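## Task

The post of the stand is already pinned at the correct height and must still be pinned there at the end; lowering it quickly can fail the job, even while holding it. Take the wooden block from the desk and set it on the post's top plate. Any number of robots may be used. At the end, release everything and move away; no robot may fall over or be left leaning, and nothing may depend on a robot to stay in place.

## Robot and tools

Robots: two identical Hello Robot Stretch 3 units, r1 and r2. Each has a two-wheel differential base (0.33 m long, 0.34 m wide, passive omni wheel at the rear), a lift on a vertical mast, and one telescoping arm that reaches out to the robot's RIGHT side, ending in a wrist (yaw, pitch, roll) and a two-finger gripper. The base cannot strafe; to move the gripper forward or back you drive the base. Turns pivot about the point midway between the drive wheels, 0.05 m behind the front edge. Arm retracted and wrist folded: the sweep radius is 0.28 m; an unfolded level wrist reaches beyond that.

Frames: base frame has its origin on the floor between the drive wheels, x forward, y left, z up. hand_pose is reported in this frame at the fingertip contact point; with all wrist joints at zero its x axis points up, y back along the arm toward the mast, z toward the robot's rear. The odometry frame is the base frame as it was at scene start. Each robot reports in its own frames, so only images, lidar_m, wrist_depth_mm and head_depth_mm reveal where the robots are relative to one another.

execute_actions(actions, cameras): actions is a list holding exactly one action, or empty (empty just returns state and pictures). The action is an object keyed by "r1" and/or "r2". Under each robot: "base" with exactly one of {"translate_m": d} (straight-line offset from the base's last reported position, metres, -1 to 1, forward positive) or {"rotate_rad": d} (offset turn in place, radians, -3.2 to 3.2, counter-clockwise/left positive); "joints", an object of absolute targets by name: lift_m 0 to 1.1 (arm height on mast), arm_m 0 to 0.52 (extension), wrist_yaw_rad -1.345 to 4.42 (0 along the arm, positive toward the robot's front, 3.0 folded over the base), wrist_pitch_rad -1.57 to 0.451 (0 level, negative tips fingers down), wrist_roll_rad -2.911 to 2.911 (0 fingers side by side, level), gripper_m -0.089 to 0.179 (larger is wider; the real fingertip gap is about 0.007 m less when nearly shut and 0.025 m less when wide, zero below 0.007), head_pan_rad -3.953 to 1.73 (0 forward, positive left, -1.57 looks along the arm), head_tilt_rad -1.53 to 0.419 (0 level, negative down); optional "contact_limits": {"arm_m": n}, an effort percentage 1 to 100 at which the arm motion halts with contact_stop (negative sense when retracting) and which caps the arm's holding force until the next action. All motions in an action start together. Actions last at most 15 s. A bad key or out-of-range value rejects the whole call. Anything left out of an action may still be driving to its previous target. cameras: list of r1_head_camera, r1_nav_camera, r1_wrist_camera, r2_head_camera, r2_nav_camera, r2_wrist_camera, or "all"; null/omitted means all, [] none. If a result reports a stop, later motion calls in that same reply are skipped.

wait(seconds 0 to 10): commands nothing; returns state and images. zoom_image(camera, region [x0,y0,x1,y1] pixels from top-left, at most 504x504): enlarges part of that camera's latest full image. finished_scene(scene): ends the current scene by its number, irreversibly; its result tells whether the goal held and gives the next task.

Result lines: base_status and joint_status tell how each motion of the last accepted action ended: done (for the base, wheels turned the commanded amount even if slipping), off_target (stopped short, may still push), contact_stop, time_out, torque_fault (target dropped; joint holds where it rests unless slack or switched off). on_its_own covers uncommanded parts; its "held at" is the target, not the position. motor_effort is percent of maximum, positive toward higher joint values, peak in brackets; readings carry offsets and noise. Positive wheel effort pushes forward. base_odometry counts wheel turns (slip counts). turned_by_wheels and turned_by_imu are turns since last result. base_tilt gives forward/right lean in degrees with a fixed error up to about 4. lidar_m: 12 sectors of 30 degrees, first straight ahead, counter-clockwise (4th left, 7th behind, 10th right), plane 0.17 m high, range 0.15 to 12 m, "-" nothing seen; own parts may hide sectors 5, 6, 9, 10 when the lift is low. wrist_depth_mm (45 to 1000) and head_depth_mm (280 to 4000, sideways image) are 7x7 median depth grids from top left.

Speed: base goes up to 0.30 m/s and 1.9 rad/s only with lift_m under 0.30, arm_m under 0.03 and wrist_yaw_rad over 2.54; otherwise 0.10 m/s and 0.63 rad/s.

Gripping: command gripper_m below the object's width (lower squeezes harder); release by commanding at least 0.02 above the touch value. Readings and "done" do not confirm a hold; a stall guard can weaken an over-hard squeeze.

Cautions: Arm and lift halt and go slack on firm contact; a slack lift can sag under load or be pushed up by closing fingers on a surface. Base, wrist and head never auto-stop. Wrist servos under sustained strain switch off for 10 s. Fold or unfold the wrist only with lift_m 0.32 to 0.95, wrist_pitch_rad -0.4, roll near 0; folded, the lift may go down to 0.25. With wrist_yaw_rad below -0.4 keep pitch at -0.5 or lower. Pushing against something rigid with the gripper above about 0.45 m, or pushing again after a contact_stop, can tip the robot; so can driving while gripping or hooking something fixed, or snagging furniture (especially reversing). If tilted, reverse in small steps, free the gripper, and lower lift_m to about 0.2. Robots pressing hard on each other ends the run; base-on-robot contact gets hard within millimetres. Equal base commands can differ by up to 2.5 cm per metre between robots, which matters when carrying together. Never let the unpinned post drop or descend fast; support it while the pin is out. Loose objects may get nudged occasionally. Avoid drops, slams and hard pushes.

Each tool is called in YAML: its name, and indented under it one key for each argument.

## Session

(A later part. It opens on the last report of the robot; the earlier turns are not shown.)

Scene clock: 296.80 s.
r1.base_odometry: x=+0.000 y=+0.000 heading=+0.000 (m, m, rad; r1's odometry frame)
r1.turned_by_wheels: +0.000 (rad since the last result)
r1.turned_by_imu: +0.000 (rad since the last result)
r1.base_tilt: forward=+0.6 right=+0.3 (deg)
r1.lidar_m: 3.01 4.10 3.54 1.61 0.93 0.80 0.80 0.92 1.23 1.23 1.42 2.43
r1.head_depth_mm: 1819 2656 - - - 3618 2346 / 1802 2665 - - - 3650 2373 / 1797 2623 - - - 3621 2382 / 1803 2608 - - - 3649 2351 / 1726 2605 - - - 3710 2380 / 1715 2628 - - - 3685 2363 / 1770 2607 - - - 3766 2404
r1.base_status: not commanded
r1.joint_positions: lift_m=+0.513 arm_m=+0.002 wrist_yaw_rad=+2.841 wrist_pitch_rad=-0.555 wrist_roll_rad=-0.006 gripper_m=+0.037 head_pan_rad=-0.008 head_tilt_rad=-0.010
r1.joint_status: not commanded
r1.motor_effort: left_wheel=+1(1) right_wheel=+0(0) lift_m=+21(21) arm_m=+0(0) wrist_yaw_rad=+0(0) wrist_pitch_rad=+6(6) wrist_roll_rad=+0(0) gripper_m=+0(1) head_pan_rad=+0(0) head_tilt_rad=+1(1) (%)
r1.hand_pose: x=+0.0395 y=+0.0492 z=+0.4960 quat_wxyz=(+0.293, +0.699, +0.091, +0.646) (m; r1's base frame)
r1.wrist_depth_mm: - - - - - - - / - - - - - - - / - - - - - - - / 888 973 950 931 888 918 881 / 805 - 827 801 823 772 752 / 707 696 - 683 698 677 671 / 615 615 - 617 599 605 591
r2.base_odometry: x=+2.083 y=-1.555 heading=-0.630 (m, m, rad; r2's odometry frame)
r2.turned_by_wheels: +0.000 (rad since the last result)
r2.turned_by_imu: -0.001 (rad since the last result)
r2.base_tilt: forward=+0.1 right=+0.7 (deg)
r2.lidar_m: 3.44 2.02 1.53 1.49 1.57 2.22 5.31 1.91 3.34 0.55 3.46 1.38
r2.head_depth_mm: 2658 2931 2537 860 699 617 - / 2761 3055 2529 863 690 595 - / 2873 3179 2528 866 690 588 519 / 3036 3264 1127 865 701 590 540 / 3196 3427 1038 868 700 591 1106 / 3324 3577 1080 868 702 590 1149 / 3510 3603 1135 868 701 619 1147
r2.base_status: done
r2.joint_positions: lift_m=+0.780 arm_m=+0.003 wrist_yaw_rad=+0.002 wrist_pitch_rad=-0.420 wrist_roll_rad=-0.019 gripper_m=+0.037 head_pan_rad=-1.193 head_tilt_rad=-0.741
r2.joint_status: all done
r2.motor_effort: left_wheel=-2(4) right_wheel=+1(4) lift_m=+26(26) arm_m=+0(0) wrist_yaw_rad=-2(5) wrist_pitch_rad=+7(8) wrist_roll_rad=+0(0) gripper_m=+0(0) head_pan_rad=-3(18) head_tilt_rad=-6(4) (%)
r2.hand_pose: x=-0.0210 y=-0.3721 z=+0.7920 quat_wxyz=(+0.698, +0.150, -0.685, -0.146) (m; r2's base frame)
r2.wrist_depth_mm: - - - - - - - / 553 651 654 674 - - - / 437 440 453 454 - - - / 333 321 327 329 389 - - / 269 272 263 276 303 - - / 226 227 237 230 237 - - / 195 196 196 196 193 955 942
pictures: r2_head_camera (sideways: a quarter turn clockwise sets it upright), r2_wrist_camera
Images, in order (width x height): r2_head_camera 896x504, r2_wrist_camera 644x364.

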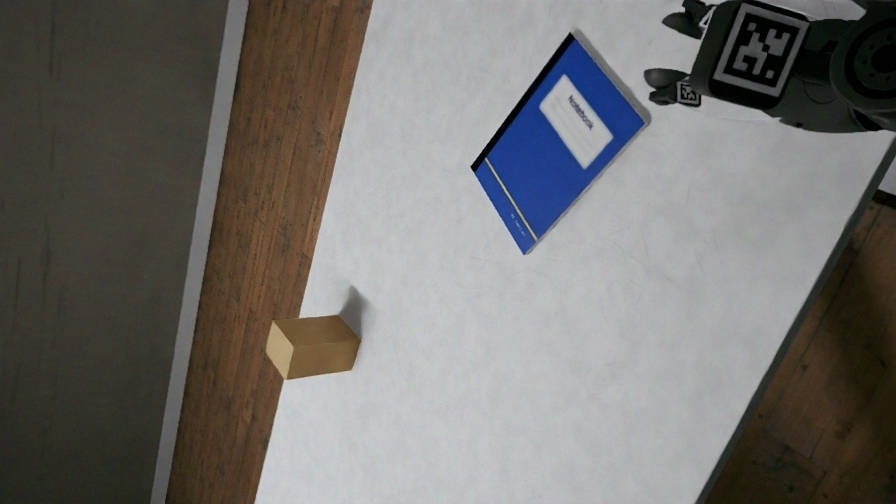

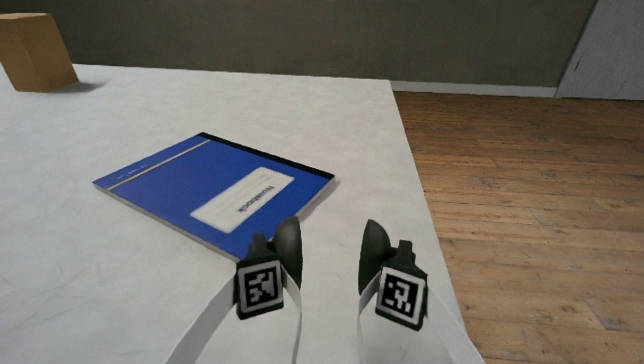

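execute_actions:
  actions:
    - {"r2": {"base": {"translate_m": 0.50}, "joints": {"wrist_pitch_rad": 0.0, "gripper_m": 0.13, "arm_m": 0.28, "lift_m": 0.74, "head_pan_rad": -1.57, "head_tilt_rad": -0.75}}}
  cameras: ["r2_head_camera", "r2_wrist_camera"]

Scene clock: 346.03 s.
r1.base_odometry: x=+0.000 y=+0.000 heading=+0.000 (m, m, rad; r1's odometry frame)
r1.turned_by_wheels: +0.000 (rad since the last result)
r1.turned_by_imu: +0.000 (rad since the last result)
r1.base_tilt: forward=+0.6 right=+0.3 (deg)
r1.lidar_m: 3.01 4.12 3.55 1.61 0.93 0.80 0.80 0.93 1.23 1.23 1.43 2.42
r1.head_depth_mm: 1801 2619 - - - 3578 2352 / 1824 2616 - - - 3632 2362 / 1803 2627 - - - 3644 2366 / 1818 2611 - - - 3653 2361 / 1717 2623 - - - 3732 2381 / 1693 2578 - - - 3677 2378 / 1787 2586 - - - 3697 2384
r1.base_status: not commanded
r1.joint_positions: lift_m=+0.513 arm_m=+0.002 wrist_yaw_rad=+2.841 wrist_pitch_rad=-0.555 wrist_roll_rad=-0.006 gripper_m=+0.037 head_pan_rad=-0.008 head_tilt_rad=-0.010
r1.joint_status: not commanded
r1.motor_effort: left_wheel=+1(1) right_wheel=+0(0) lift_m=+21(21) arm_m=+0(0) wrist_yaw_rad=+0(0) wrist_pitch_rad=+6(6) wrist_roll_rad=+0(0) gripper_m=+0(0) head_pan_rad=+0(0) head_tilt_rad=+1(1) (%)
r1.hand_pose: x=+0.0395 y=+0.0492 z=+0.4960 quat_wxyz=(+0.293, +0.699, +0.091, +0.646) (m; r1's base frame)
r1.wrist_depth_mm: - - - - - - - / - - - - - - - / - - - - - - - / 878 989 921 934 920 887 880 / 821 - 831 783 798 762 765 / 714 686 - 686 671 678 687 / 633 617 - 609 600 605 590
r2.base_odometry: x=+2.487 y=-1.850 heading=-0.630 (m, m, rad; r2's odometry frame)
r2.turned_by_wheels: +0.000 (rad since the last result)
r2.turned_by_imu: -0.002 (rad since the last result)
r2.base_tilt: forward=+0.1 right=+0.8 (deg)
r2.lidar_m: 2.94 2.00 1.51 1.47 1.55 2.19 5.82 2.38 0.72 3.29 3.46 0.96
r2.head_depth_mm: 2709 3089 2509 861 719 - - / 2718 3053 2560 923 - 588 540 / 2760 3041 2532 - 664 587 540 / 2786 3038 1815 865 692 588 541 / 2773 3071 2520 866 701 588 1086 / 2830 3117 2532 866 701 591 1082 / 2821 3097 2562 866 703 590 1108
r2.base_status: done
r2.joint_positions: lift_m=+0.740 arm_m=+0.280 wrist_yaw_rad=+0.001 wrist_pitch_rad=-0.023 wrist_roll_rad=-0.019 gripper_m=+0.130 head_pan_rad=-1.563 head_tilt_rad=-0.741
r2.joint_status: all done
r2.motor_effort: left_wheel=-2(3) right_wheel=+1(4) lift_m=+18(23) arm_m=+3(4) wrist_yaw_rad=-1(3) wrist_pitch_rad=+9(4) wrist_roll_rad=+0(0) gripper_m=+0(87) head_pan_rad=-2(18) head_tilt_rad=-5(4) (%)
r2.hand_pose: x=-0.0212 y=-0.6802 z=+0.8489 quat_wxyz=(+0.714, +0.009, -0.700, -0.008) (m; r2's base frame)
r2.wrist_depth_mm: - - - - - - - / - - - - - - - / - - - - - - - / - - - - - - - / 497 507 296 458 - - - / 349 370 305 347 379 423 396 / 276 263 279 283 288 278 301
pictures: r2_head_camera (sideways: a quarter turn clockwise sets it upright), r2_wrist_camera
Images, in order (width x height): r2_head_camera 896x504, r2_wrist_camera 644x364.

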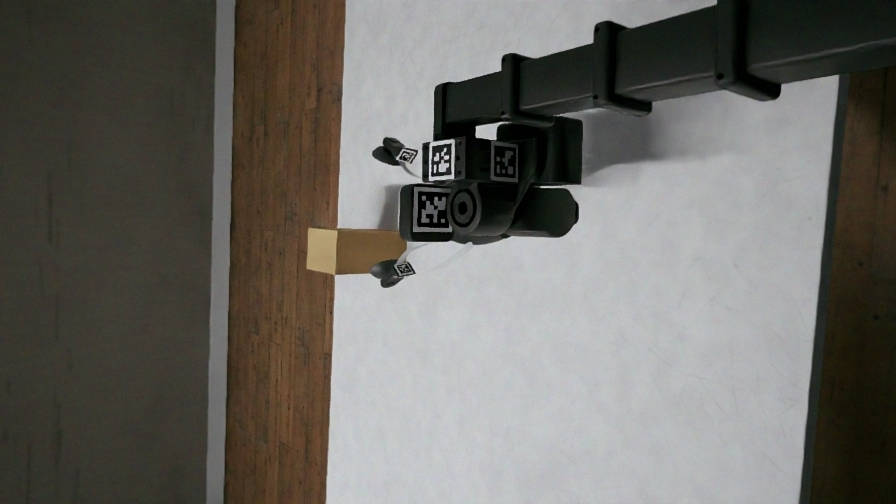

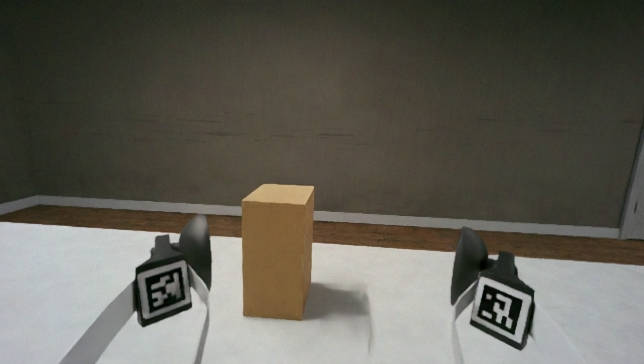

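execute_actions:
  actions:
    - {"r2": {"base": {"translate_m": 0.047}, "joints": {"arm_m": 0.35, "lift_m": 0.675}}}
  cameras: ["r2_head_camera", "r2_wrist_camera"]

Scene clock: 375.03 s.
r1.base_odometry: x=+0.000 y=+0.000 heading=+0.000 (m, m, rad; r1's odometry frame)
r1.turned_by_wheels: +0.000 (rad since the last result)
r1.turned_by_imu: +0.000 (rad since the last result)
r1.base_tilt: forward=+0.6 right=+0.3 (deg)
r1.lidar_m: 3.01 4.09 3.54 1.61 0.93 0.80 0.80 0.93 1.23 1.22 1.42 2.42
r1.head_depth_mm: 1827 2642 - - - 3613 2340 / 1808 2668 - - - 3600 2346 / 1806 2629 - - - 3571 2363 / 1802 2647 - - - 3675 2385 / 1717 2640 - - - 3692 2380 / 1706 2585 - - - 3687 2392 / 1769 2577 - - - 3665 2398
r1.base_status: not commanded
r1.joint_positions: lift_m=+0.513 arm_m=+0.002 wrist_yaw_rad=+2.841 wrist_pitch_rad=-0.555 wrist_roll_rad=-0.006 gripper_m=+0.037 head_pan_rad=-0.008 head_tilt_rad=-0.010
r1.joint_status: not commanded
r1.motor_effort: left_wheel=+0(0) right_wheel=+1(1) lift_m=+21(21) arm_m=+0(0) wrist_yaw_rad=+1(0) wrist_pitch_rad=+6(6) wrist_roll_rad=+0(0) gripper_m=+0(0) head_pan_rad=+0(0) head_tilt_rad=+0(0) (%)
r1.hand_pose: x=+0.0395 y=+0.0492 z=+0.4960 quat_wxyz=(+0.293, +0.699, +0.091, +0.646) (m; r1's base frame)
r1.wrist_depth_mm: - - - - - - - / - - - - - - - / - - - - - - - / 897 977 927 934 911 895 905 / 814 - 789 802 773 764 768 / 709 689 - 682 677 672 674 / 627 613 - 603 610 596 593
r2.base_odometry: x=+2.525 y=-1.878 heading=-0.630 (m, m, rad; r2's odometry frame)
r2.turned_by_wheels: +0.000 (rad since the last result)
r2.turned_by_imu: -0.001 (rad since the last result)
r2.base_tilt: forward=+0.0 right=+0.8 (deg)
r2.lidar_m: 2.90 1.99 1.50 1.47 1.54 2.19 5.85 0.78 0.75 3.29 0.96 0.93
r2.head_depth_mm: 2730 2998 2503 863 701 601 - / 2719 3071 2515 893 - 588 814 / 2743 3009 2565 924 682 590 540 / 2762 3036 2524 867 700 590 1088 / 2780 3074 2526 864 702 590 1084 / 2831 3097 2541 867 704 591 1091 / 2829 3159 2538 866 704 591 1112
r2.base_status: done
r2.joint_positions: lift_m=+0.675 arm_m=+0.350 wrist_yaw_rad=+0.001 wrist_pitch_rad=-0.023 wrist_roll_rad=-0.019 gripper_m=+0.130 head_pan_rad=-1.563 head_tilt_rad=-0.741
r2.joint_status: all done
r2.motor_effort: left_wheel=-2(3) right_wheel=+1(4) lift_m=+18(18) arm_m=+3(1) wrist_yaw_rad=-2(2) wrist_pitch_rad=+8(9) wrist_roll_rad=+0(0) gripper_m=+0(1) head_pan_rad=-2(3) head_tilt_rad=-6(6) (%)
r2.hand_pose: x=-0.0212 y=-0.7502 z=+0.7840 quat_wxyz=(+0.714, +0.009, -0.700, -0.008) (m; r2's base frame)
r2.wrist_depth_mm: - - - - - - - / - - - - - - - / - - - - - - - / - - - 210 - - - / 333 345 353 216 368 389 - / 235 252 242 223 252 281 266 / 185 177 186 189 193 185 202
pictures: r2_head_camera (sideways: a quarter turn clockwise sets it upright), r2_wrist_camera
Images, in order (width x height): r2_head_camera 896x504, r2_wrist_camera 644x364.

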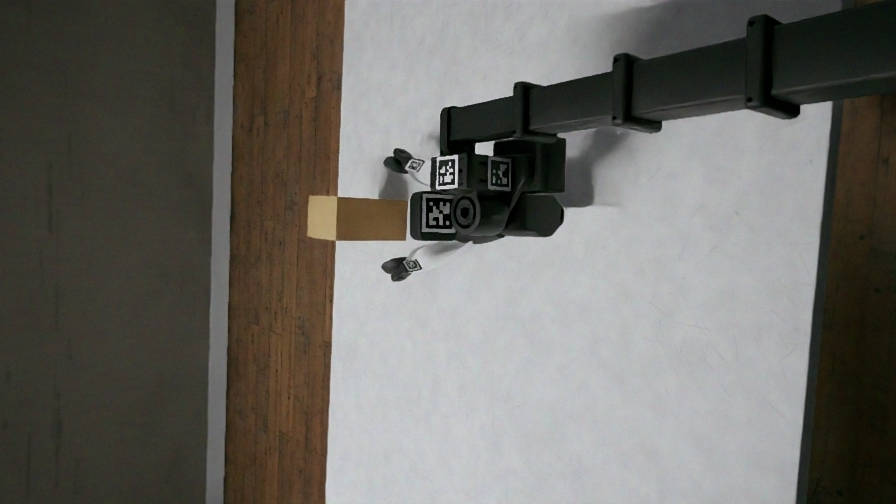

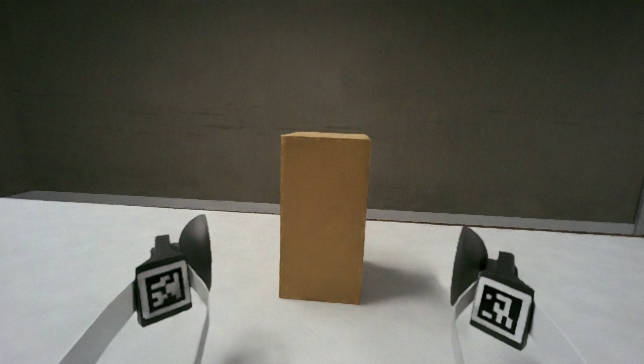

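execute_actions:
  actions:
    - {"r2": {"joints": {"arm_m": 0.432}}}
  cameras: ["r2_head_camera", "r2_wrist_camera"]

Scene clock: 387.57 s.
r1.base_odometry: x=+0.000 y=+0.000 heading=+0.000 (m, m, rad; r1's odometry frame)
r1.turned_by_wheels: +0.000 (rad since the last result)
r1.turned_by_imu: +0.000 (rad since the last result)
r1.base_tilt: forward=+0.6 right=+0.2 (deg)
r1.lidar_m: 3.03 4.11 3.55 1.61 0.93 0.80 0.80 0.93 1.23 1.23 1.42 2.42
r1.head_depth_mm: 1811 2669 - - - 3533 2366 / 1811 2620 - - - 3650 2369 / 1802 2650 - - - 3635 2371 / 1799 2632 - - - 3670 2384 / 1712 2623 - - - 3677 2388 / 1712 2597 - - - 3634 2382 / 1784 2588 - - - 3711 2398
r1.base_status: not commanded
r1.joint_positions: lift_m=+0.513 arm_m=+0.002 wrist_yaw_rad=+2.841 wrist_pitch_rad=-0.555 wrist_roll_rad=-0.006 gripper_m=+0.037 head_pan_rad=-0.008 head_tilt_rad=-0.010
r1.joint_status: not commanded
r1.motor_effort: left_wheel=+1(1) right_wheel=+0(0) lift_m=+21(21) arm_m=+0(0) wrist_yaw_rad=+0(1) wrist_pitch_rad=+6(6) wrist_roll_rad=+0(0) gripper_m=+0(0) head_pan_rad=+0(0) head_tilt_rad=+1(1) (%)
r1.hand_pose: x=+0.0395 y=+0.0492 z=+0.4960 quat_wxyz=(+0.293, +0.699, +0.091, +0.646) (m; r1's base frame)
r1.wrist_depth_mm: - - - - - - - / - - - - - - - / - - - - - - - / 901 966 948 922 892 904 908 / 793 - 799 784 787 763 760 / 711 694 - 679 677 681 672 / 615 625 - 607 598 601 586
r2.base_odometry: x=+2.525 y=-1.878 heading=-0.630 (m, m, rad; r2's odometry frame)
r2.turned_by_wheels: +0.000 (rad since the last result)
r2.turned_by_imu: -0.001 (rad since the last result)
r2.base_tilt: forward=+0.0 right=+0.7 (deg)
r2.lidar_m: 2.89 1.99 1.51 1.47 1.54 2.19 5.81 0.78 0.75 3.30 0.96 0.92
r2.head_depth_mm: 2718 3045 2519 860 699 602 - / 2715 3050 2516 877 - 588 541 / 2750 3046 2553 - 699 587 540 / 2773 3039 2604 838 701 590 1084 / 2778 3077 2554 866 703 589 1086 / 2821 3123 2557 867 703 590 1092 / 2836 3137 2543 865 702 589 1112
r2.base_status: not commanded
r2.joint_positions: lift_m=+0.675 arm_m=+0.432 wrist_yaw_rad=+0.001 wrist_pitch_rad=-0.023 wrist_roll_rad=-0.019 gripper_m=+0.130 head_pan_rad=-1.563 head_tilt_rad=-0.741
r2.joint_status: all done
r2.motor_effort: left_wheel=-1(1) right_wheel=+1(1) lift_m=+18(18) arm_m=+3(0) wrist_yaw_rad=-1(1) wrist_pitch_rad=+8(9) wrist_roll_rad=+0(0) gripper_m=+0(0) head_pan_rad=-3(2) head_tilt_rad=-5(5) (%)
r2.hand_pose: x=-0.0212 y=-0.8322 z=+0.7840 quat_wxyz=(+0.714, +0.009, -0.700, -0.008) (m; r2's base frame)
r2.wrist_depth_mm: - - - - - - - / - - - - - - - / - - - - - - - / - - - 127 - - - / 330 339 319 131 - - - / 234 250 215 136 238 279 266 / 185 176 177 141 185 187 201
pictures: r2_head_camera (sideways: a quarter turn clockwise sets it upright), r2_wrist_camera
Images, in order (width x height): r2_head_camera 896x504, r2_wrist_camera 644x364.

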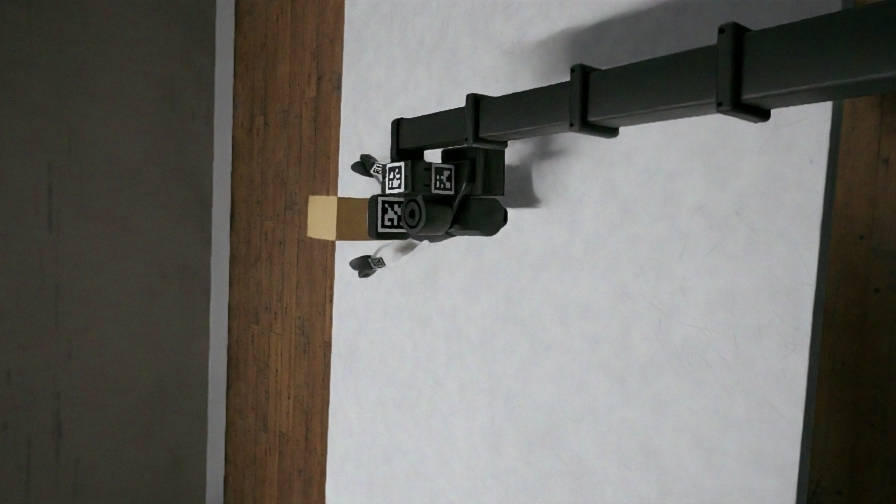

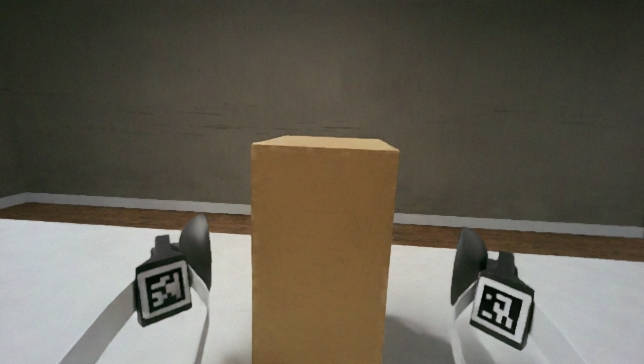

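execute_actions:
  actions:
    - {"r2": {"joints": {"gripper_m": 0.01}}}
  cameras: ["r2_wrist_camera"]

Scene clock: 397.47 s.
r1.base_odometry: x=+0.000 y=+0.000 heading=+0.000 (m, m, rad; r1's odometry frame)
r1.turned_by_wheels: +0.000 (rad since the last result)
r1.turned_by_imu: +0.000 (rad since the last result)
r1.base_tilt: forward=+0.6 right=+0.2 (deg)
r1.lidar_m: 3.02 4.11 3.54 1.61 0.93 0.80 0.80 0.92 1.23 1.23 1.42 2.42
r1.head_depth_mm: 1826 2678 - - - 3573 2357 / 1805 2633 - - - 3596 2361 / 1803 2638 - - - 3643 2358 / 1800 2617 - - - 3639 2368 / 1721 2639 - - - 3679 2363 / 1722 2579 - - - 3667 2380 / 1783 2585 - - - 3684 2387
r1.base_status: not commanded
r1.joint_positions: lift_m=+0.513 arm_m=+0.002 wrist_yaw_rad=+2.841 wrist_pitch_rad=-0.555 wrist_roll_rad=-0.006 gripper_m=+0.037 head_pan_rad=-0.008 head_tilt_rad=-0.010
r1.joint_status: not commanded
r1.motor_effort: left_wheel=+1(0) right_wheel=+0(0) lift_m=+21(21) arm_m=+0(0) wrist_yaw_rad=+0(0) wrist_pitch_rad=+6(6) wrist_roll_rad=+0(0) gripper_m=+0(0) head_pan_rad=+0(0) head_tilt_rad=+0(0) (%)
r1.hand_pose: x=+0.0395 y=+0.0492 z=+0.4960 quat_wxyz=(+0.293, +0.699, +0.091, +0.646) (m; r1's base frame)
r1.wrist_depth_mm: - - - - - - - / - - - - - - - / - - - - - - - / 894 941 901 894 904 896 892 / 823 - 800 790 797 757 761 / 725 691 - 682 660 657 674 / 637 617 - 600 610 604 597
r2.base_odometry: x=+2.525 y=-1.878 heading=-0.630 (m, m, rad; r2's odometry frame)
r2.turned_by_wheels: +0.000 (rad since the last result)
r2.turned_by_imu: -0.001 (rad since the last result)
r2.base_tilt: forward=+0.1 right=+0.8 (deg)
r2.lidar_m: 2.89 1.99 1.51 1.47 1.54 2.19 5.85 0.78 0.75 3.29 0.97 0.93
r2.head_depth_mm: 2699 3043 2491 860 698 602 - / 2756 3045 2531 877 - 589 539 / 2757 3057 2513 - 700 590 539 / 2759 3052 2544 851 700 589 1084 / 2812 3091 2537 863 700 590 1087 / 2808 3098 2548 868 702 590 1086 / 2836 3137 2525 867 700 591 1110
r2.base_status: not commanded
r2.joint_positions: lift_m=+0.675 arm_m=+0.432 wrist_yaw_rad=+0.001 wrist_pitch_rad=-0.023 wrist_roll_rad=-0.019 gripper_m=+0.011 head_pan_rad=-1.563 head_tilt_rad=-0.741
r2.joint_status: all done
r2.motor_effort: left_wheel=-1(1) right_wheel=+1(1) lift_m=+18(18) arm_m=+2(2) wrist_yaw_rad=-2(3) wrist_pitch_rad=+8(9) wrist_roll_rad=+0(0) gripper_m=-23(100) head_pan_rad=-3(3) head_tilt_rad=-6(6) (%)
r2.hand_pose: x=-0.0211 y=-0.8323 z=+0.7840 quat_wxyz=(+0.714, +0.009, -0.700, -0.008) (m; r2's base frame)
r2.wrist_depth_mm: - - - - - - - / - - - - - - - / - - - - - - - / - - - 123 - - - / 329 338 345 128 317 - - / 234 237 - 132 131 259 266 / 181 183 184 137 184 196 200
pictures: r2_wrist_camera
Images, in order (width x height): r2_wrist_camera 644x364.

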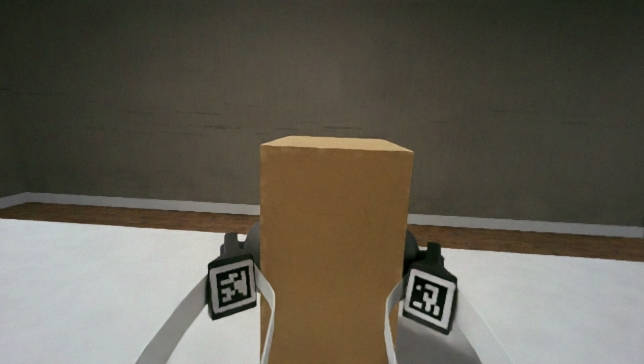

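execute_actions:
  actions:
    - {"r2": {"joints": {"gripper_m": 0.022, "lift_m": 0.705}}}
  cameras: ["r2_wrist_camera", "r2_head_camera"]

Scene clock: 409.97 s.
r1.base_odometry: x=+0.000 y=+0.000 heading=+0.000 (m, m, rad; r1's odometry frame)
r1.turned_by_wheels: +0.000 (rad since the last result)
r1.turned_by_imu: +0.000 (rad since the last result)
r1.base_tilt: forward=+0.7 right=+0.2 (deg)
r1.lidar_m: 3.02 4.09 3.54 1.61 0.93 0.80 0.80 0.92 1.23 1.23 1.42 2.42
r1.head_depth_mm: 1803 2676 - - - 3630 2346 / 1819 2633 - - - 3650 2364 / 1804 2626 - - - 3620 2372 / 1787 2619 - - - 3640 2390 / 1715 2596 - - - 3717 2393 / 1715 2593 - - - 3667 2399 / 1793 2613 - - - 3731 2398
r1.base_status: not commanded
r1.joint_positions: lift_m=+0.513 arm_m=+0.002 wrist_yaw_rad=+2.841 wrist_pitch_rad=-0.555 wrist_roll_rad=-0.006 gripper_m=+0.037 head_pan_rad=-0.008 head_tilt_rad=-0.010
r1.joint_status: not commanded
r1.motor_effort: left_wheel=+0(0) right_wheel=+0(0) lift_m=+21(21) arm_m=+0(0) wrist_yaw_rad=+0(1) wrist_pitch_rad=+6(6) wrist_roll_rad=+0(0) gripper_m=+0(0) head_pan_rad=+0(0) head_tilt_rad=+1(1) (%)
r1.hand_pose: x=+0.0395 y=+0.0492 z=+0.4960 quat_wxyz=(+0.293, +0.699, +0.091, +0.646) (m; r1's base frame)
r1.wrist_depth_mm: - - - - - - - / - - - - - - - / - - - - - - - / 895 971 943 905 900 881 890 / 825 - 833 798 811 774 769 / 709 678 - 691 676 672 658 / 618 616 - 612 610 601 594
r2.base_odometry: x=+2.525 y=-1.878 heading=-0.630 (m, m, rad; r2's odometry frame)
r2.turned_by_wheels: +0.000 (rad since the last result)
r2.turned_by_imu: -0.001 (rad since the last result)
r2.base_tilt: forward=+0.0 right=+0.8 (deg)
r2.lidar_m: 2.90 1.99 1.50 1.47 1.54 2.19 5.82 0.78 0.75 3.29 0.96 0.93
r2.head_depth_mm: 2724 3054 2517 861 699 607 - / 2712 3019 2519 889 690 588 542 / 2732 3062 2612 - 701 589 541 / 2760 3053 2624 865 702 589 1085 / 2783 3078 2519 864 701 590 1085 / 2788 3069 2539 864 702 588 1087 / 2808 3154 2534 867 703 591 1109
r2.base_status: not commanded
r2.joint_positions: lift_m=+0.705 arm_m=+0.432 wrist_yaw_rad=+0.001 wrist_pitch_rad=-0.046 wrist_roll_rad=-0.019 gripper_m=+0.023 head_pan_rad=-1.563 head_tilt_rad=-0.741
r2.joint_status: all done
r2.motor_effort: left_wheel=-1(1) right_wheel=+1(1) lift_m=+28(29) arm_m=+2(2) wrist_yaw_rad=-2(2) wrist_pitch_rad=+16(17) wrist_roll_rad=+0(0) gripper_m=-18(27) head_pan_rad=-3(3) head_tilt_rad=-6(6) (%)
r2.hand_pose: x=-0.0211 y=-0.8315 z=+0.8076 quat_wxyz=(+0.714, +0.017, -0.700, -0.016) (m; r2's base frame)
r2.wrist_depth_mm: - - - - - - - / - - - - - - - / - - - - - - - / - - - 141 - - - / - - - 136 - - - / 270 274 265 132 132 301 305 / 211 213 208 128 215 228 232
pictures: r2_head_camera (sideways: a quarter turn clockwise sets it upright), r2_wrist_camera
Images, in order (width x height): r2_head_camera 896x504, r2_wrist_camera 644x364.

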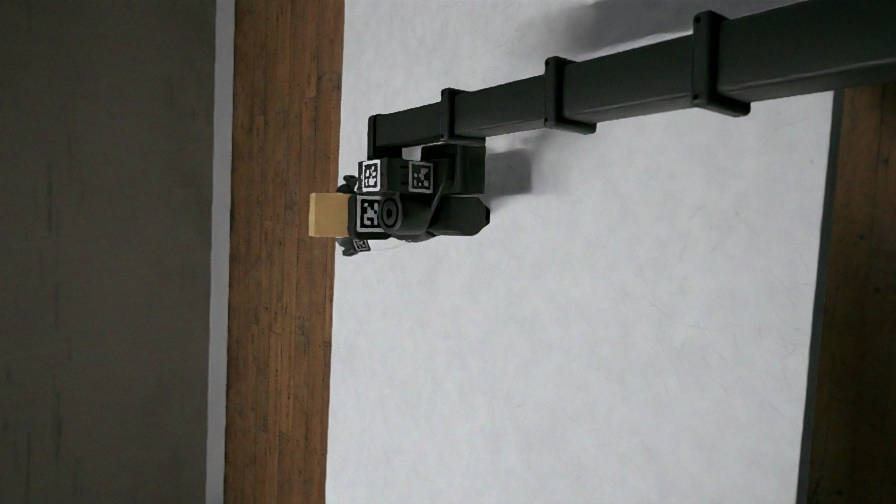

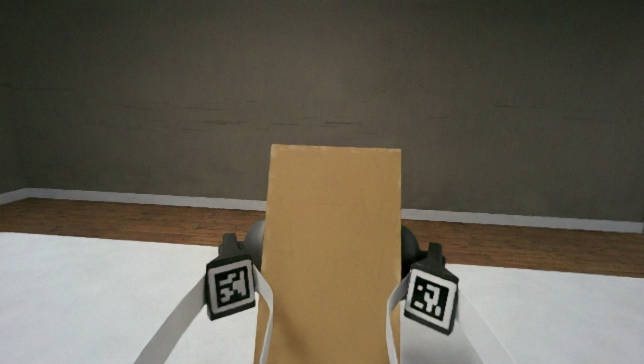

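execute_actions:
  actions:
    - {"r2": {"joints": {"lift_m": 0.676}}}
  cameras: ["r2_wrist_camera"]

Scene clock: 432.33 s.
r1.base_odometry: x=+0.000 y=+0.000 heading=+0.000 (m, m, rad; r1's odometry frame)
r1.turned_by_wheels: +0.000 (rad since the last result)
r1.turned_by_imu: +0.000 (rad since the last result)
r1.base_tilt: forward=+0.6 right=+0.3 (deg)
r1.lidar_m: 2.99 4.12 3.55 1.61 0.92 0.80 0.80 0.93 1.23 1.23 1.42 2.43
r1.head_depth_mm: 1812 2664 - - - 3611 2358 / 1816 2661 - - - 3590 2361 / 1786 2645 - - - 3623 2361 / 1803 2601 - - - 3643 2357 / 1709 2615 - - - 3648 2386 / 1711 2610 - - - 3716 2383 / 1782 2566 - - - 3668 2401
r1.base_status: not commanded
r1.joint_positions: lift_m=+0.513 arm_m=+0.002 wrist_yaw_rad=+2.841 wrist_pitch_rad=-0.555 wrist_roll_rad=-0.006 gripper_m=+0.037 head_pan_rad=-0.008 head_tilt_rad=-0.010
r1.joint_status: not commanded
r1.motor_effort: left_wheel=+0(1) right_wheel=+0(0) lift_m=+21(21) arm_m=+0(0) wrist_yaw_rad=+1(0) wrist_pitch_rad=+5(6) wrist_roll_rad=+0(0) gripper_m=+0(0) head_pan_rad=+0(0) head_tilt_rad=+1(0) (%)
r1.hand_pose: x=+0.0395 y=+0.0492 z=+0.4960 quat_wxyz=(+0.293, +0.699, +0.091, +0.646) (m; r1's base frame)
r1.wrist_depth_mm: - - - - - - - / - - - - - - - / - - - - - - - / 870 943 949 944 922 909 865 / 815 - 814 787 798 776 780 / 705 671 - 686 676 668 675 / 615 605 - 598 613 594 593
r2.base_odometry: x=+2.525 y=-1.878 heading=-0.630 (m, m, rad; r2's odometry frame)
r2.turned_by_wheels: +0.000 (rad since the last result)
r2.turned_by_imu: -0.001 (rad since the last result)
r2.base_tilt: forward=+0.0 right=+0.8 (deg)
r2.lidar_m: 2.89 1.99 1.50 1.47 1.54 2.20 5.84 0.78 0.75 3.28 0.96 0.93
r2.head_depth_mm: 2707 3056 2522 861 697 602 - / 2737 3035 2533 875 - 588 539 / 2750 3038 2540 - 701 588 540 / 2797 3036 2595 836 702 588 1080 / 2766 3088 2530 865 700 591 1086 / 2821 3109 2518 867 701 589 1089 / 2837 3131 2533 865 703 589 1109
r2.base_status: not commanded
r2.joint_positions: lift_m=+0.676 arm_m=+0.432 wrist_yaw_rad=+0.001 wrist_pitch_rad=-0.017 wrist_roll_rad=-0.019 gripper_m=+0.023 head_pan_rad=-1.563 head_tilt_rad=-0.741
r2.joint_status: all done
r2.motor_effort: left_wheel=-2(1) right_wheel=+1(1) lift_m=+18(25) arm_m=+2(2) wrist_yaw_rad=-2(1) wrist_pitch_rad=+6(16) wrist_roll_rad=+0(0) gripper_m=-18(18) head_pan_rad=-2(3) head_tilt_rad=-6(6) (%)
r2.hand_pose: x=-0.0211 y=-0.8324 z=+0.7864 quat_wxyz=(+0.714, +0.007, -0.700, -0.006) (m; r2's base frame)
r2.wrist_depth_mm: - - - - - - - / - - - - - - - / - - - - - - - / - - - 125 - - - / 338 347 - 128 323 - - / 237 244 - 133 131 264 272 / 185 186 188 136 187 201 204
pictures: r2_wrist_camera
Images, in order (width x height): r2_wrist_camera 644x364.

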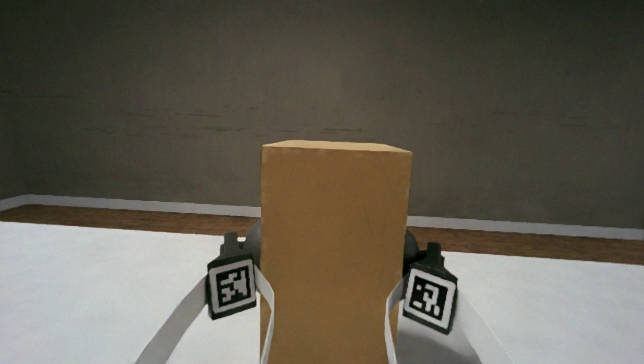

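execute_actions:
  actions:
    - {"r2": {"joints": {"gripper_m": 0.09}}}
  cameras: ["r2_wrist_camera"]

execute_actions:
  actions:
    - {"r2": {"joints": {"lift_m": 0.702, "arm_m": 0.438}}}
  cameras: ["r2_wrist_camera", "r2_head_camera"]

Scene clock: 440.60 s.
r1.base_odometry: x=+0.000 y=+0.000 heading=+0.000 (m, m, rad; r1's odometry frame)
r1.turned_by_wheels: +0.000 (rad since the last result)
r1.turned_by_imu: +0.000 (rad since the last result)
r1.base_tilt: forward=+0.6 right=+0.2 (deg)
r1.lidar_m: 3.03 4.11 3.54 1.61 0.93 0.80 0.80 0.93 1.23 1.22 1.42 2.43
r1.head_depth_mm: 1813 2649 - - - 3638 2369 / 1808 2649 - - - 3613 2375 / 1807 2638 - - - 3612 2374 / 1805 2600 - - - 3649 2387 / 1721 2636 - - - 3657 2378 / 1704 2610 - - - 3700 2394 / 1786 2576 - - - 3726 2403
r1.base_status: not commanded
r1.joint_positions: lift_m=+0.513 arm_m=+0.002 wrist_yaw_rad=+2.841 wrist_pitch_rad=-0.555 wrist_roll_rad=-0.006 gripper_m=+0.037 head_pan_rad=-0.008 head_tilt_rad=-0.010
r1.joint_status: not commanded
r1.motor_effort: left_wheel=+1(0) right_wheel=+0(0) lift_m=+21(21) arm_m=+0(0) wrist_yaw_rad=+1(1) wrist_pitch_rad=+6(6) wrist_roll_rad=+0(0) gripper_m=+0(0) head_pan_rad=+1(0) head_tilt_rad=+1(2) (%)
r1.hand_pose: x=+0.0395 y=+0.0492 z=+0.4960 quat_wxyz=(+0.293, +0.699, +0.091, +0.646) (m; r1's base frame)
r1.wrist_depth_mm: - - - - - - - / - - - - - - - / - - - - - - - / 898 960 918 917 928 884 886 / 816 - 810 751 794 762 773 / 700 704 - 694 670 680 669 / 629 615 - 605 606 595 587
r2.base_odometry: x=+2.525 y=-1.878 heading=-0.630 (m, m, rad; r2's odometry frame)
r2.turned_by_wheels: +0.000 (rad since the last result)
r2.turned_by_imu: -0.001 (rad since the last result)
r2.base_tilt: forward=+0.0 right=+0.8 (deg)
r2.lidar_m: 2.90 1.99 1.51 1.47 1.54 2.19 5.84 0.78 0.75 3.30 0.97 0.93
r2.head_depth_mm: 2758 3028 2519 858 698 602 - / 2714 3011 2517 876 - 589 540 / 2726 3078 2526 - 701 589 539 / 2792 3073 2527 850 700 590 1087 / 2790 3072 2506 865 699 589 1084 / 2804 3107 2533 864 702 590 1085 / 2810 3151 2531 865 702 591 1109
r2.base_status: not commanded
r2.joint_positions: lift_m=+0.676 arm_m=+0.432 wrist_yaw_rad=+0.001 wrist_pitch_rad=-0.024 wrist_roll_rad=-0.019 gripper_m=+0.090 head_pan_rad=-1.563 head_tilt_rad=-0.741
r2.joint_status: all done
r2.motor_effort: left_wheel=-1(1) right_wheel=+1(1) lift_m=+18(18) arm_m=+3(3) wrist_yaw_rad=-2(2) wrist_pitch_rad=+8(9) wrist_roll_rad=+0(0) gripper_m=+0(82) head_pan_rad=-2(2) head_tilt_rad=-5(6) (%)
r2.hand_pose: x=-0.0211 y=-0.8322 z=+0.7848 quat_wxyz=(+0.714, +0.009, -0.700, -0.008) (m; r2's base frame)
r2.wrist_depth_mm: - - - - - - - / - - - - - - - / - - - - - - - / - - - 127 - - - / 333 340 - 132 133 - - / 236 240 219 136 137 263 267 / 182 185 186 142 178 196 201
pictures: r2_wrist_camera
Images, in order (width x height): r2_wrist_camera 644x364.

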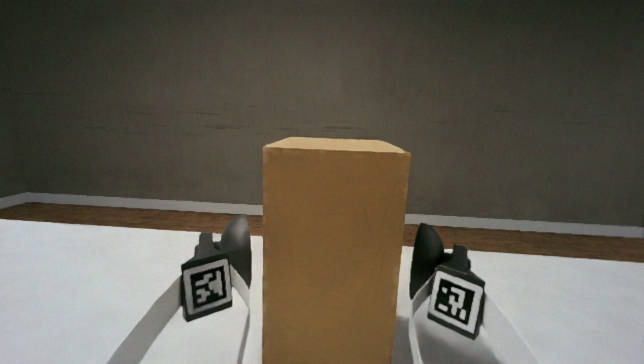

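Scene clock: 441.60 s.
r1.base_odometry: x=+0.000 y=+0.000 heading=+0.000 (m, m, rad; r1's odometry frame)
r1.turned_by_wheels: +0.000 (rad since the last result)
r1.turned_by_imu: +0.000 (rad since the last result)
r1.base_tilt: forward=+0.6 right=+0.2 (deg)
r1.lidar_m: 3.03 4.10 3.54 1.61 0.93 0.80 0.80 0.93 1.23 1.23 1.42 2.43
r1.head_depth_mm: 1808 2673 - - - 3583 2357 / 1817 2618 - - - 3557 2348 / 1815 2626 - - - 3595 2396 / 1793 2638 - - - 3635 2383 / 1719 2626 - - - 3668 2371 / 1711 2615 - - - 3704 2389 / 1769 2590 - - - 3720 2405
r1.base_status: not commanded
r1.joint_positions: lift_m=+0.513 arm_m=+0.002 wrist_yaw_rad=+2.841 wrist_pitch_rad=-0.555 wrist_roll_rad=-0.006 gripper_m=+0.037 head_pan_rad=-0.008 head_tilt_rad=-0.010
r1.joint_status: not commanded
r1.motor_effort: left_wheel=+0(0) right_wheel=+0(1) lift_m=+21(21) arm_m=+0(0) wrist_yaw_rad=+0(1) wrist_pitch_rad=+6(6) wrist_roll_rad=+0(0) gripper_m=+0(1) head_pan_rad=+0(0) head_tilt_rad=+1(1) (%)
r1.hand_pose: x=+0.0395 y=+0.0492 z=+0.4960 quat_wxyz=(+0.293, +0.699, +0.091, +0.646) (m; r1's base frame)
r1.wrist_depth_mm: - - - - - - - / - - - - - - - / - - - - - - - / 895 952 913 908 921 907 874 / 795 - 803 782 784 802 764 / 711 679 - 690 673 685 660 / 625 619 - 608 603 610 594
r2.base_odometry: x=+2.525 y=-1.878 heading=-0.630 (m, m, rad; r2's odometry frame)
r2.turned_by_wheels: +0.000 (rad since the last result)
r2.turned_by_imu: +0.000 (rad since the last result)
r2.base_tilt: forward=+0.0 right=+0.8 (deg)
r2.lidar_m: 2.90 1.99 1.50 1.47 1.54 2.19 5.85 0.78 0.75 3.30 0.96 0.93
r2.head_depth_mm: 2732 3037 2496 858 700 601 - / 2739 3063 2527 891 691 588 539 / 2736 3059 2635 795 701 587 540 / 2785 3047 2670 850 702 589 1087 / 2804 3074 2545 867 701 591 1088 / 2797 3124 2508 868 701 590 1087 / 2817 3123 2534 865 701 591 1105
r2.base_status: not commanded
r2.joint_positions: lift_m=+0.702 arm_m=+0.438 wrist_yaw_rad=+0.001 wrist_pitch_rad=-0.023 wrist_roll_rad=-0.019 gripper_m=+0.090 head_pan_rad=-1.563 head_tilt_rad=-0.741
r2.joint_status: all done
r2.motor_effort: left_wheel=-1(1) right_wheel=+1(1) lift_m=+26(29) arm_m=+3(3) wrist_yaw_rad=-2(2) wrist_pitch_rad=+9(8) wrist_roll_rad=+0(0) gripper_m=+1(1) head_pan_rad=-2(2) head_tilt_rad=-6(6) (%)
r2.hand_pose: x=-0.0211 y=-0.8382 z=+0.8104 quat_wxyz=(+0.714, +0.009, -0.700, -0.008) (m; r2's base frame)
r2.wrist_depth_mm: - - - - - - - / - - - - - - - / - - - - - - - / - - - 189 - - - / - - - 126 129 - - / 280 286 259 130 129 316 316 / 218 220 222 135 212 233 240
pictures: r2_head_camera (sideways: a quarter turn clockwise sets it upright), r2_wrist_camera
Images, in order (width x height): r2_head_camera 896x504, r2_wrist_camera 644x364.

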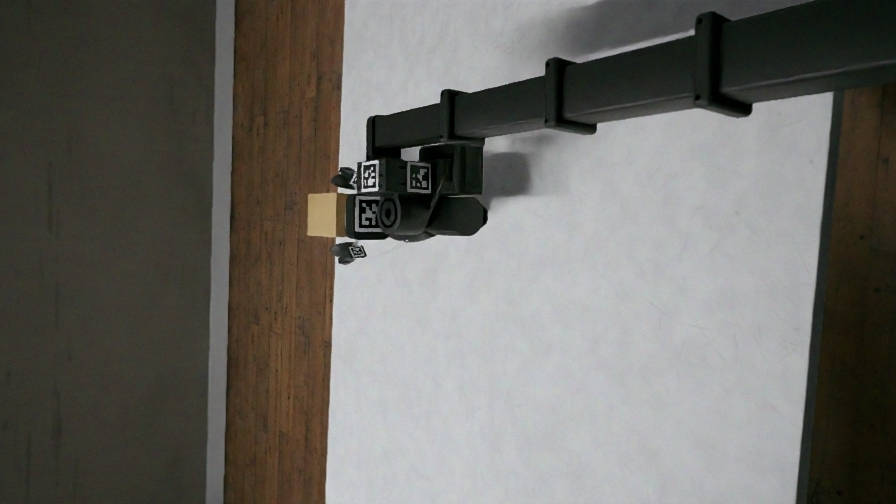

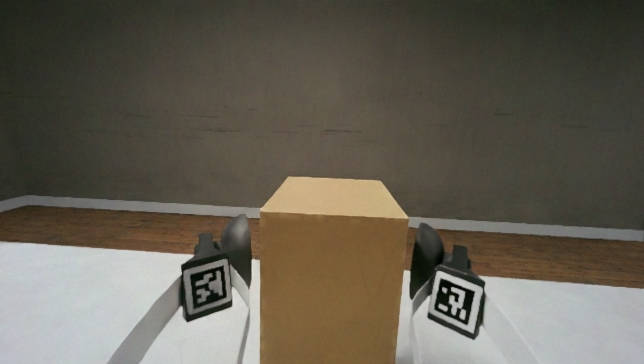

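execute_actions:
  actions:
    - {"r2": {"joints": {"gripper_m": 0.02}}}
  cameras: ["r2_wrist_camera"]

execute_actions:
  actions:
    - {"r2": {"joints": {"lift_m": 0.735}}}
  cameras: ["r2_wrist_camera", "r2_head_camera"]

Scene clock: 454.60 s.
r1.base_odometry: x=+0.000 y=+0.000 heading=+0.000 (m, m, rad; r1's odometry frame)
r1.turned_by_wheels: +0.000 (rad since the last result)
r1.turned_by_imu: +0.000 (rad since the last result)
r1.base_tilt: forward=+0.6 right=+0.3 (deg)
r1.lidar_m: 3.02 4.11 3.54 1.61 0.92 0.80 0.80 0.93 1.23 1.23 1.42 2.42
r1.head_depth_mm: 1819 2652 - - - 3579 2365 / 1807 2633 - - - 3636 2348 / 1798 2615 - - - 3644 2357 / 1808 2620 - - - 3660 2375 / 1715 2606 - - - 3690 2389 / 1716 2601 - - - 3698 2396 / 1791 2587 - - - 3678 2404
r1.base_status: not commanded
r1.joint_positions: lift_m=+0.513 arm_m=+0.002 wrist_yaw_rad=+2.841 wrist_pitch_rad=-0.555 wrist_roll_rad=-0.006 gripper_m=+0.037 head_pan_rad=-0.008 head_tilt_rad=-0.010
r1.joint_status: not commanded
r1.motor_effort: left_wheel=+1(0) right_wheel=+0(1) lift_m=+21(21) arm_m=+0(0) wrist_yaw_rad=+0(0) wrist_pitch_rad=+6(6) wrist_roll_rad=+0(0) gripper_m=+0(0) head_pan_rad=+0(0) head_tilt_rad=+1(1) (%)
r1.hand_pose: x=+0.0395 y=+0.0492 z=+0.4960 quat_wxyz=(+0.293, +0.699, +0.091, +0.646) (m; r1's base frame)
r1.wrist_depth_mm: - - - - - - - / - - - - - - - / - - - - - - - / 909 950 910 951 903 911 883 / 810 - 814 773 791 777 744 / 707 694 - 675 673 682 656 / 633 620 - 615 613 608 604
r2.base_odometry: x=+2.525 y=-1.878 heading=-0.630 (m, m, rad; r2's odometry frame)
r2.turned_by_wheels: +0.000 (rad since the last result)
r2.turned_by_imu: -0.001 (rad since the last result)
r2.base_tilt: forward=+0.0 right=+0.7 (deg)
r2.lidar_m: 2.89 1.99 1.51 1.47 1.54 2.19 5.85 0.78 0.75 3.30 0.96 0.93
r2.head_depth_mm: 2715 3051 2513 860 699 601 - / 2691 3054 2528 892 688 590 541 / 2758 3063 2643 798 699 588 541 / 2740 3056 2638 850 700 590 1087 / 2773 3069 2523 864 701 590 1083 / 2802 3116 2544 867 702 591 1086 / 2834 3146 2532 866 702 592 1108
r2.base_status: not commanded
r2.joint_positions: lift_m=+0.702 arm_m=+0.438 wrist_yaw_rad=+0.001 wrist_pitch_rad=-0.023 wrist_roll_rad=-0.019 gripper_m=+0.021 head_pan_rad=-1.563 head_tilt_rad=-0.741
r2.joint_status: all done
r2.motor_effort: left_wheel=-1(2) right_wheel=+1(1) lift_m=+26(26) arm_m=+2(2) wrist_yaw_rad=-2(3) wrist_pitch_rad=+8(8) wrist_roll_rad=+0(0) gripper_m=-21(98) head_pan_rad=-2(3) head_tilt_rad=-6(6) (%)
r2.hand_pose: x=-0.0211 y=-0.8383 z=+0.8104 quat_wxyz=(+0.714, +0.009, -0.700, -0.008) (m; r2's base frame)
r2.wrist_depth_mm: - - - - - - - / - - - - - - - / - - - - - - - / - - - 190 - - - / - - - 125 130 - - / 280 285 - 128 127 313 318 / 216 221 214 133 212 234 240
pictures: r2_wrist_camera
Images, in order (width x height): r2_wrist_camera 644x364.

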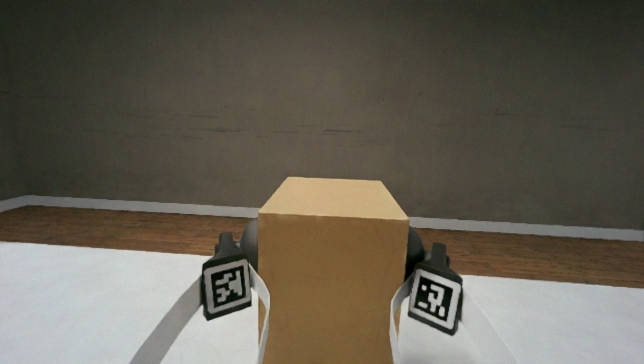

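Scene clock: 455.70 s.
r1.base_odometry: x=+0.000 y=+0.000 heading=+0.000 (m, m, rad; r1's odometry frame)
r1.turned_by_wheels: +0.000 (rad since the last result)
r1.turned_by_imu: +0.000 (rad since the last result)
r1.base_tilt: forward=+0.6 right=+0.3 (deg)
r1.lidar_m: 3.01 4.11 3.54 1.61 0.93 0.80 0.80 0.93 1.23 1.23 1.42 2.43
r1.head_depth_mm: 1805 2633 - - - 3581 2353 / 1815 2625 - - - 3637 2390 / 1804 2625 - - - 3646 2368 / 1794 2615 - - - 3647 2383 / 1713 2619 - - - 3676 2402 / 1710 2601 - - - 3692 2387 / 1769 2566 - - - 3657 2385
r1.base_status: not commanded
r1.joint_positions: lift_m=+0.513 arm_m=+0.002 wrist_yaw_rad=+2.841 wrist_pitch_rad=-0.555 wrist_roll_rad=-0.006 gripper_m=+0.037 head_pan_rad=-0.008 head_tilt_rad=-0.010
r1.joint_status: not commanded
r1.motor_effort: left_wheel=+0(0) right_wheel=+0(0) lift_m=+21(21) arm_m=+0(0) wrist_yaw_rad=+0(1) wrist_pitch_rad=+6(6) wrist_roll_rad=+0(0) gripper_m=+0(0) head_pan_rad=+0(0) head_tilt_rad=+1(1) (%)
r1.hand_pose: x=+0.0395 y=+0.0492 z=+0.4960 quat_wxyz=(+0.293, +0.699, +0.091, +0.646) (m; r1's base frame)
r1.wrist_depth_mm: - - - - - - - / - - - - - - - / - - - - - - - / 903 928 936 905 892 883 871 / 802 - 833 783 791 760 764 / 717 693 - 690 676 671 664 / 635 622 - 613 611 598 594
r2.base_odometry: x=+2.525 y=-1.878 heading=-0.630 (m, m, rad; r2's odometry frame)
r2.turned_by_wheels: +0.000 (rad since the last result)
r2.turned_by_imu: +0.000 (rad since the last result)
r2.base_tilt: forward=+0.0 right=+0.8 (deg)
r2.lidar_m: 2.90 1.99 1.51 1.47 1.54 2.19 5.86 0.78 0.75 3.29 0.96 0.92
r2.head_depth_mm: 2703 3017 2514 861 707 - - / 2736 3015 2581 859 681 587 539 / 2739 3035 2662 808 700 588 540 / 2792 3052 2663 849 701 589 1083 / 2759 3097 2533 870 702 590 1083 / 2832 3092 2549 866 702 590 1090 / 2829 3180 2527 867 704 590 1110
r2.base_status: not commanded
r2.joint_positions: lift_m=+0.735 arm_m=+0.438 wrist_yaw_rad=+0.001 wrist_pitch_rad=-0.047 wrist_roll_rad=-0.019 gripper_m=+0.021 head_pan_rad=-1.563 head_tilt_rad=-0.741
r2.joint_status: all done
r2.motor_effort: left_wheel=-1(1) right_wheel=+1(1) lift_m=+28(27) arm_m=+2(2) wrist_yaw_rad=-2(1) wrist_pitch_rad=+16(18) wrist_roll_rad=+0(0) gripper_m=-21(20) head_pan_rad=-2(2) head_tilt_rad=-5(6) (%)
r2.hand_pose: x=-0.0211 y=-0.8375 z=+0.8372 quat_wxyz=(+0.714, +0.018, -0.700, -0.016) (m; r2's base frame)
r2.wrist_depth_mm: - - - - - - - / - - - - - - - / - - - - - - - / - - - - - - - / - - - 125 132 - - / 321 324 - 128 127 - - / 252 255 247 131 245 270 275
pictures: r2_head_camera (sideways: a quarter turn clockwise sets it upright), r2_wrist_camera
Images, in order (width x height): r2_head_camera 896x504, r2_wrist_camera 644x364.

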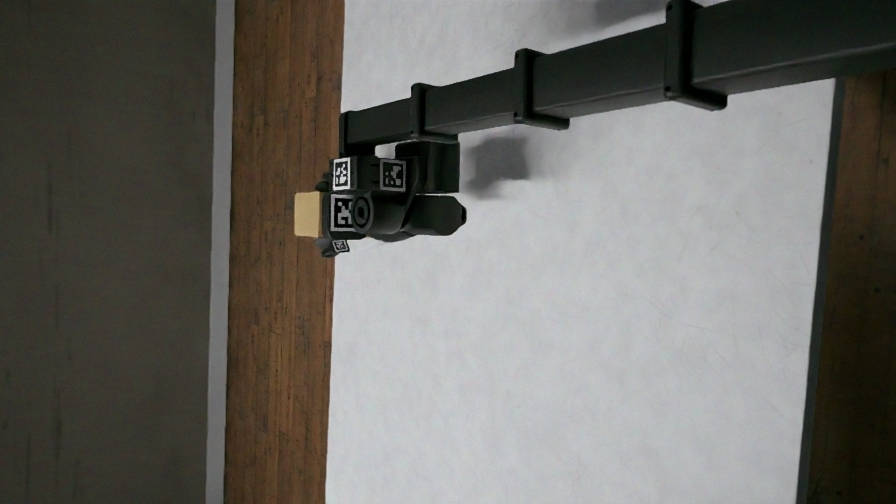

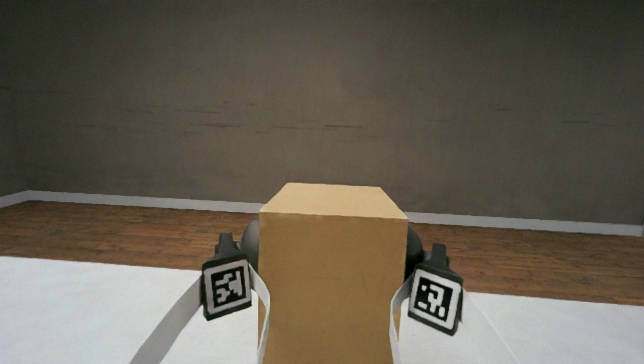

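execute_actions:
  actions:
    - {"r2": {"base": {"translate_m": -1.0}, "joints": {"lift_m": 1.06, "arm_m": 0.42, "head_pan_rad": -2.55, "head_tilt_rad": -0.3}}}
  cameras: ["r2_wrist_camera", "r2_head_camera", "r1_head_camera"]

Scene clock: 497.37 s.
r1.base_odometry: x=+0.000 y=+0.000 heading=+0.000 (m, m, rad; r1's odometry frame)
r1.turned_by_wheels: +0.000 (rad since the last result)
r1.turned_by_imu: -0.001 (rad since the last result)
r1.base_tilt: forward=+0.6 right=+0.3 (deg)
r1.lidar_m: 2.99 4.11 3.54 1.61 0.93 0.80 0.80 0.93 1.23 1.23 1.42 2.42
r1.head_depth_mm: 1806 2656 - - - 3604 2358 / 1820 2649 - - - 3594 2365 / 1800 2639 - - - 3625 2371 / 1815 2617 - - - 3640 2388 / 1709 2622 - - - 3696 2380 / 1725 2597 - - - 3662 2409 / 1778 2608 - - - 3691 2378
r1.base_status: not commanded
r1.joint_positions: lift_m=+0.513 arm_m=+0.002 wrist_yaw_rad=+2.841 wrist_pitch_rad=-0.555 wrist_roll_rad=-0.006 gripper_m=+0.037 head_pan_rad=-0.008 head_tilt_rad=-0.010
r1.joint_status: not commanded
r1.motor_effort: left_wheel=+0(0) right_wheel=+0(0) lift_m=+21(21) arm_m=+0(0) wrist_yaw_rad=+0(0) wrist_pitch_rad=+6(5) wrist_roll_rad=+0(0) gripper_m=+0(1) head_pan_rad=+0(0) head_tilt_rad=+1(1) (%)
r1.hand_pose: x=+0.0395 y=+0.0492 z=+0.4960 quat_wxyz=(+0.293, +0.699, +0.091, +0.646) (m; r1's base frame)
r1.wrist_depth_mm: - - - - - - - / - - - - - - - / - - - - - - - / 907 941 922 904 930 875 906 / 791 - 811 756 785 772 778 / 714 673 - 682 665 662 679 / 616 608 - 597 597 597 598
r2.base_odometry: x=+1.717 y=-1.288 heading=-0.630 (m, m, rad; r2's odometry frame)
r2.turned_by_wheels: +0.000 (rad since the last result)
r2.turned_by_imu: -0.001 (rad since the last result)
r2.base_tilt: forward=+0.0 right=+0.8 (deg)
r2.lidar_m: 3.87 2.05 1.55 1.51 1.60 2.26 4.86 1.52 3.33 3.24 0.70 1.79
r2.head_depth_mm: 3506 - - - - - - / 3255 - - - - - - / 3594 - - - - - - / 3554 - - - - - - / 3570 - - - - - 1412 / 3476 3712 3807 - - - 1502 / 3214 3387 3469 - - 1795 1505
r2.base_status: done
r2.joint_positions: lift_m=+1.060 arm_m=+0.420 wrist_yaw_rad=+0.001 wrist_pitch_rad=-0.049 wrist_roll_rad=-0.019 gripper_m=+0.021 head_pan_rad=-2.543 head_tilt_rad=-0.310
r2.joint_status: all done
r2.motor_effort: left_wheel=-2(6) right_wheel=+1(3) lift_m=+28(28) arm_m=-3(1) wrist_yaw_rad=-1(2) wrist_pitch_rad=+17(17) wrist_roll_rad=+0(0) gripper_m=-21(21) head_pan_rad=-3(31) head_tilt_rad=+5(36) (%)
r2.hand_pose: x=-0.0212 y=-0.8201 z=+1.1619 quat_wxyz=(+0.714, +0.018, -0.700, -0.017) (m; r2's base frame)
r2.wrist_depth_mm: - - - - - - - / - - - - - - - / - - - - - - - / - - - - - - - / - - - 125 132 - - / - - - 128 127 - - / - - - 131 - - -
pictures: r1_head_camera (sideways: a quarter turn clockwise sets it upright), r2_head_camera (sideways: a quarter turn clockwise sets it upright), r2_wrist_camera
Images, in order (width x height): r1_head_camera 896x504, r2_head_camera 896x504, r2_wrist_camera 644x364.

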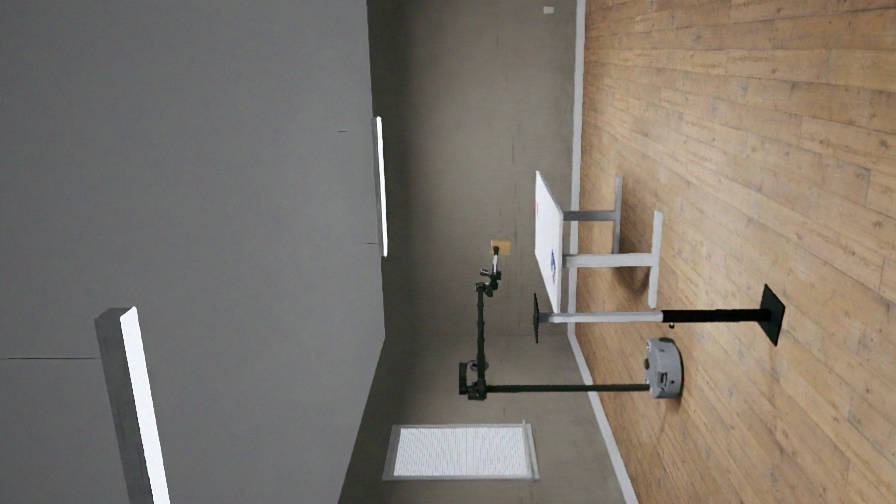

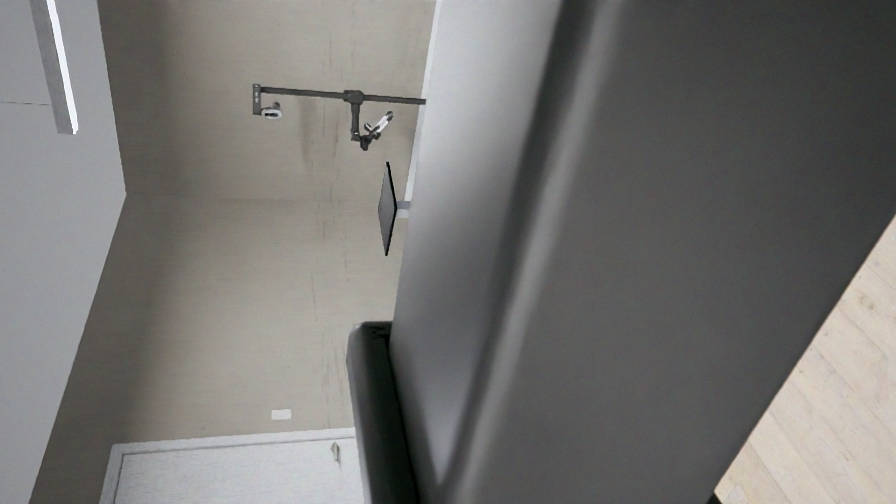

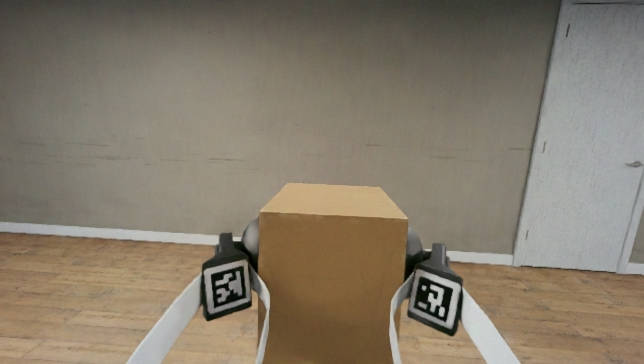

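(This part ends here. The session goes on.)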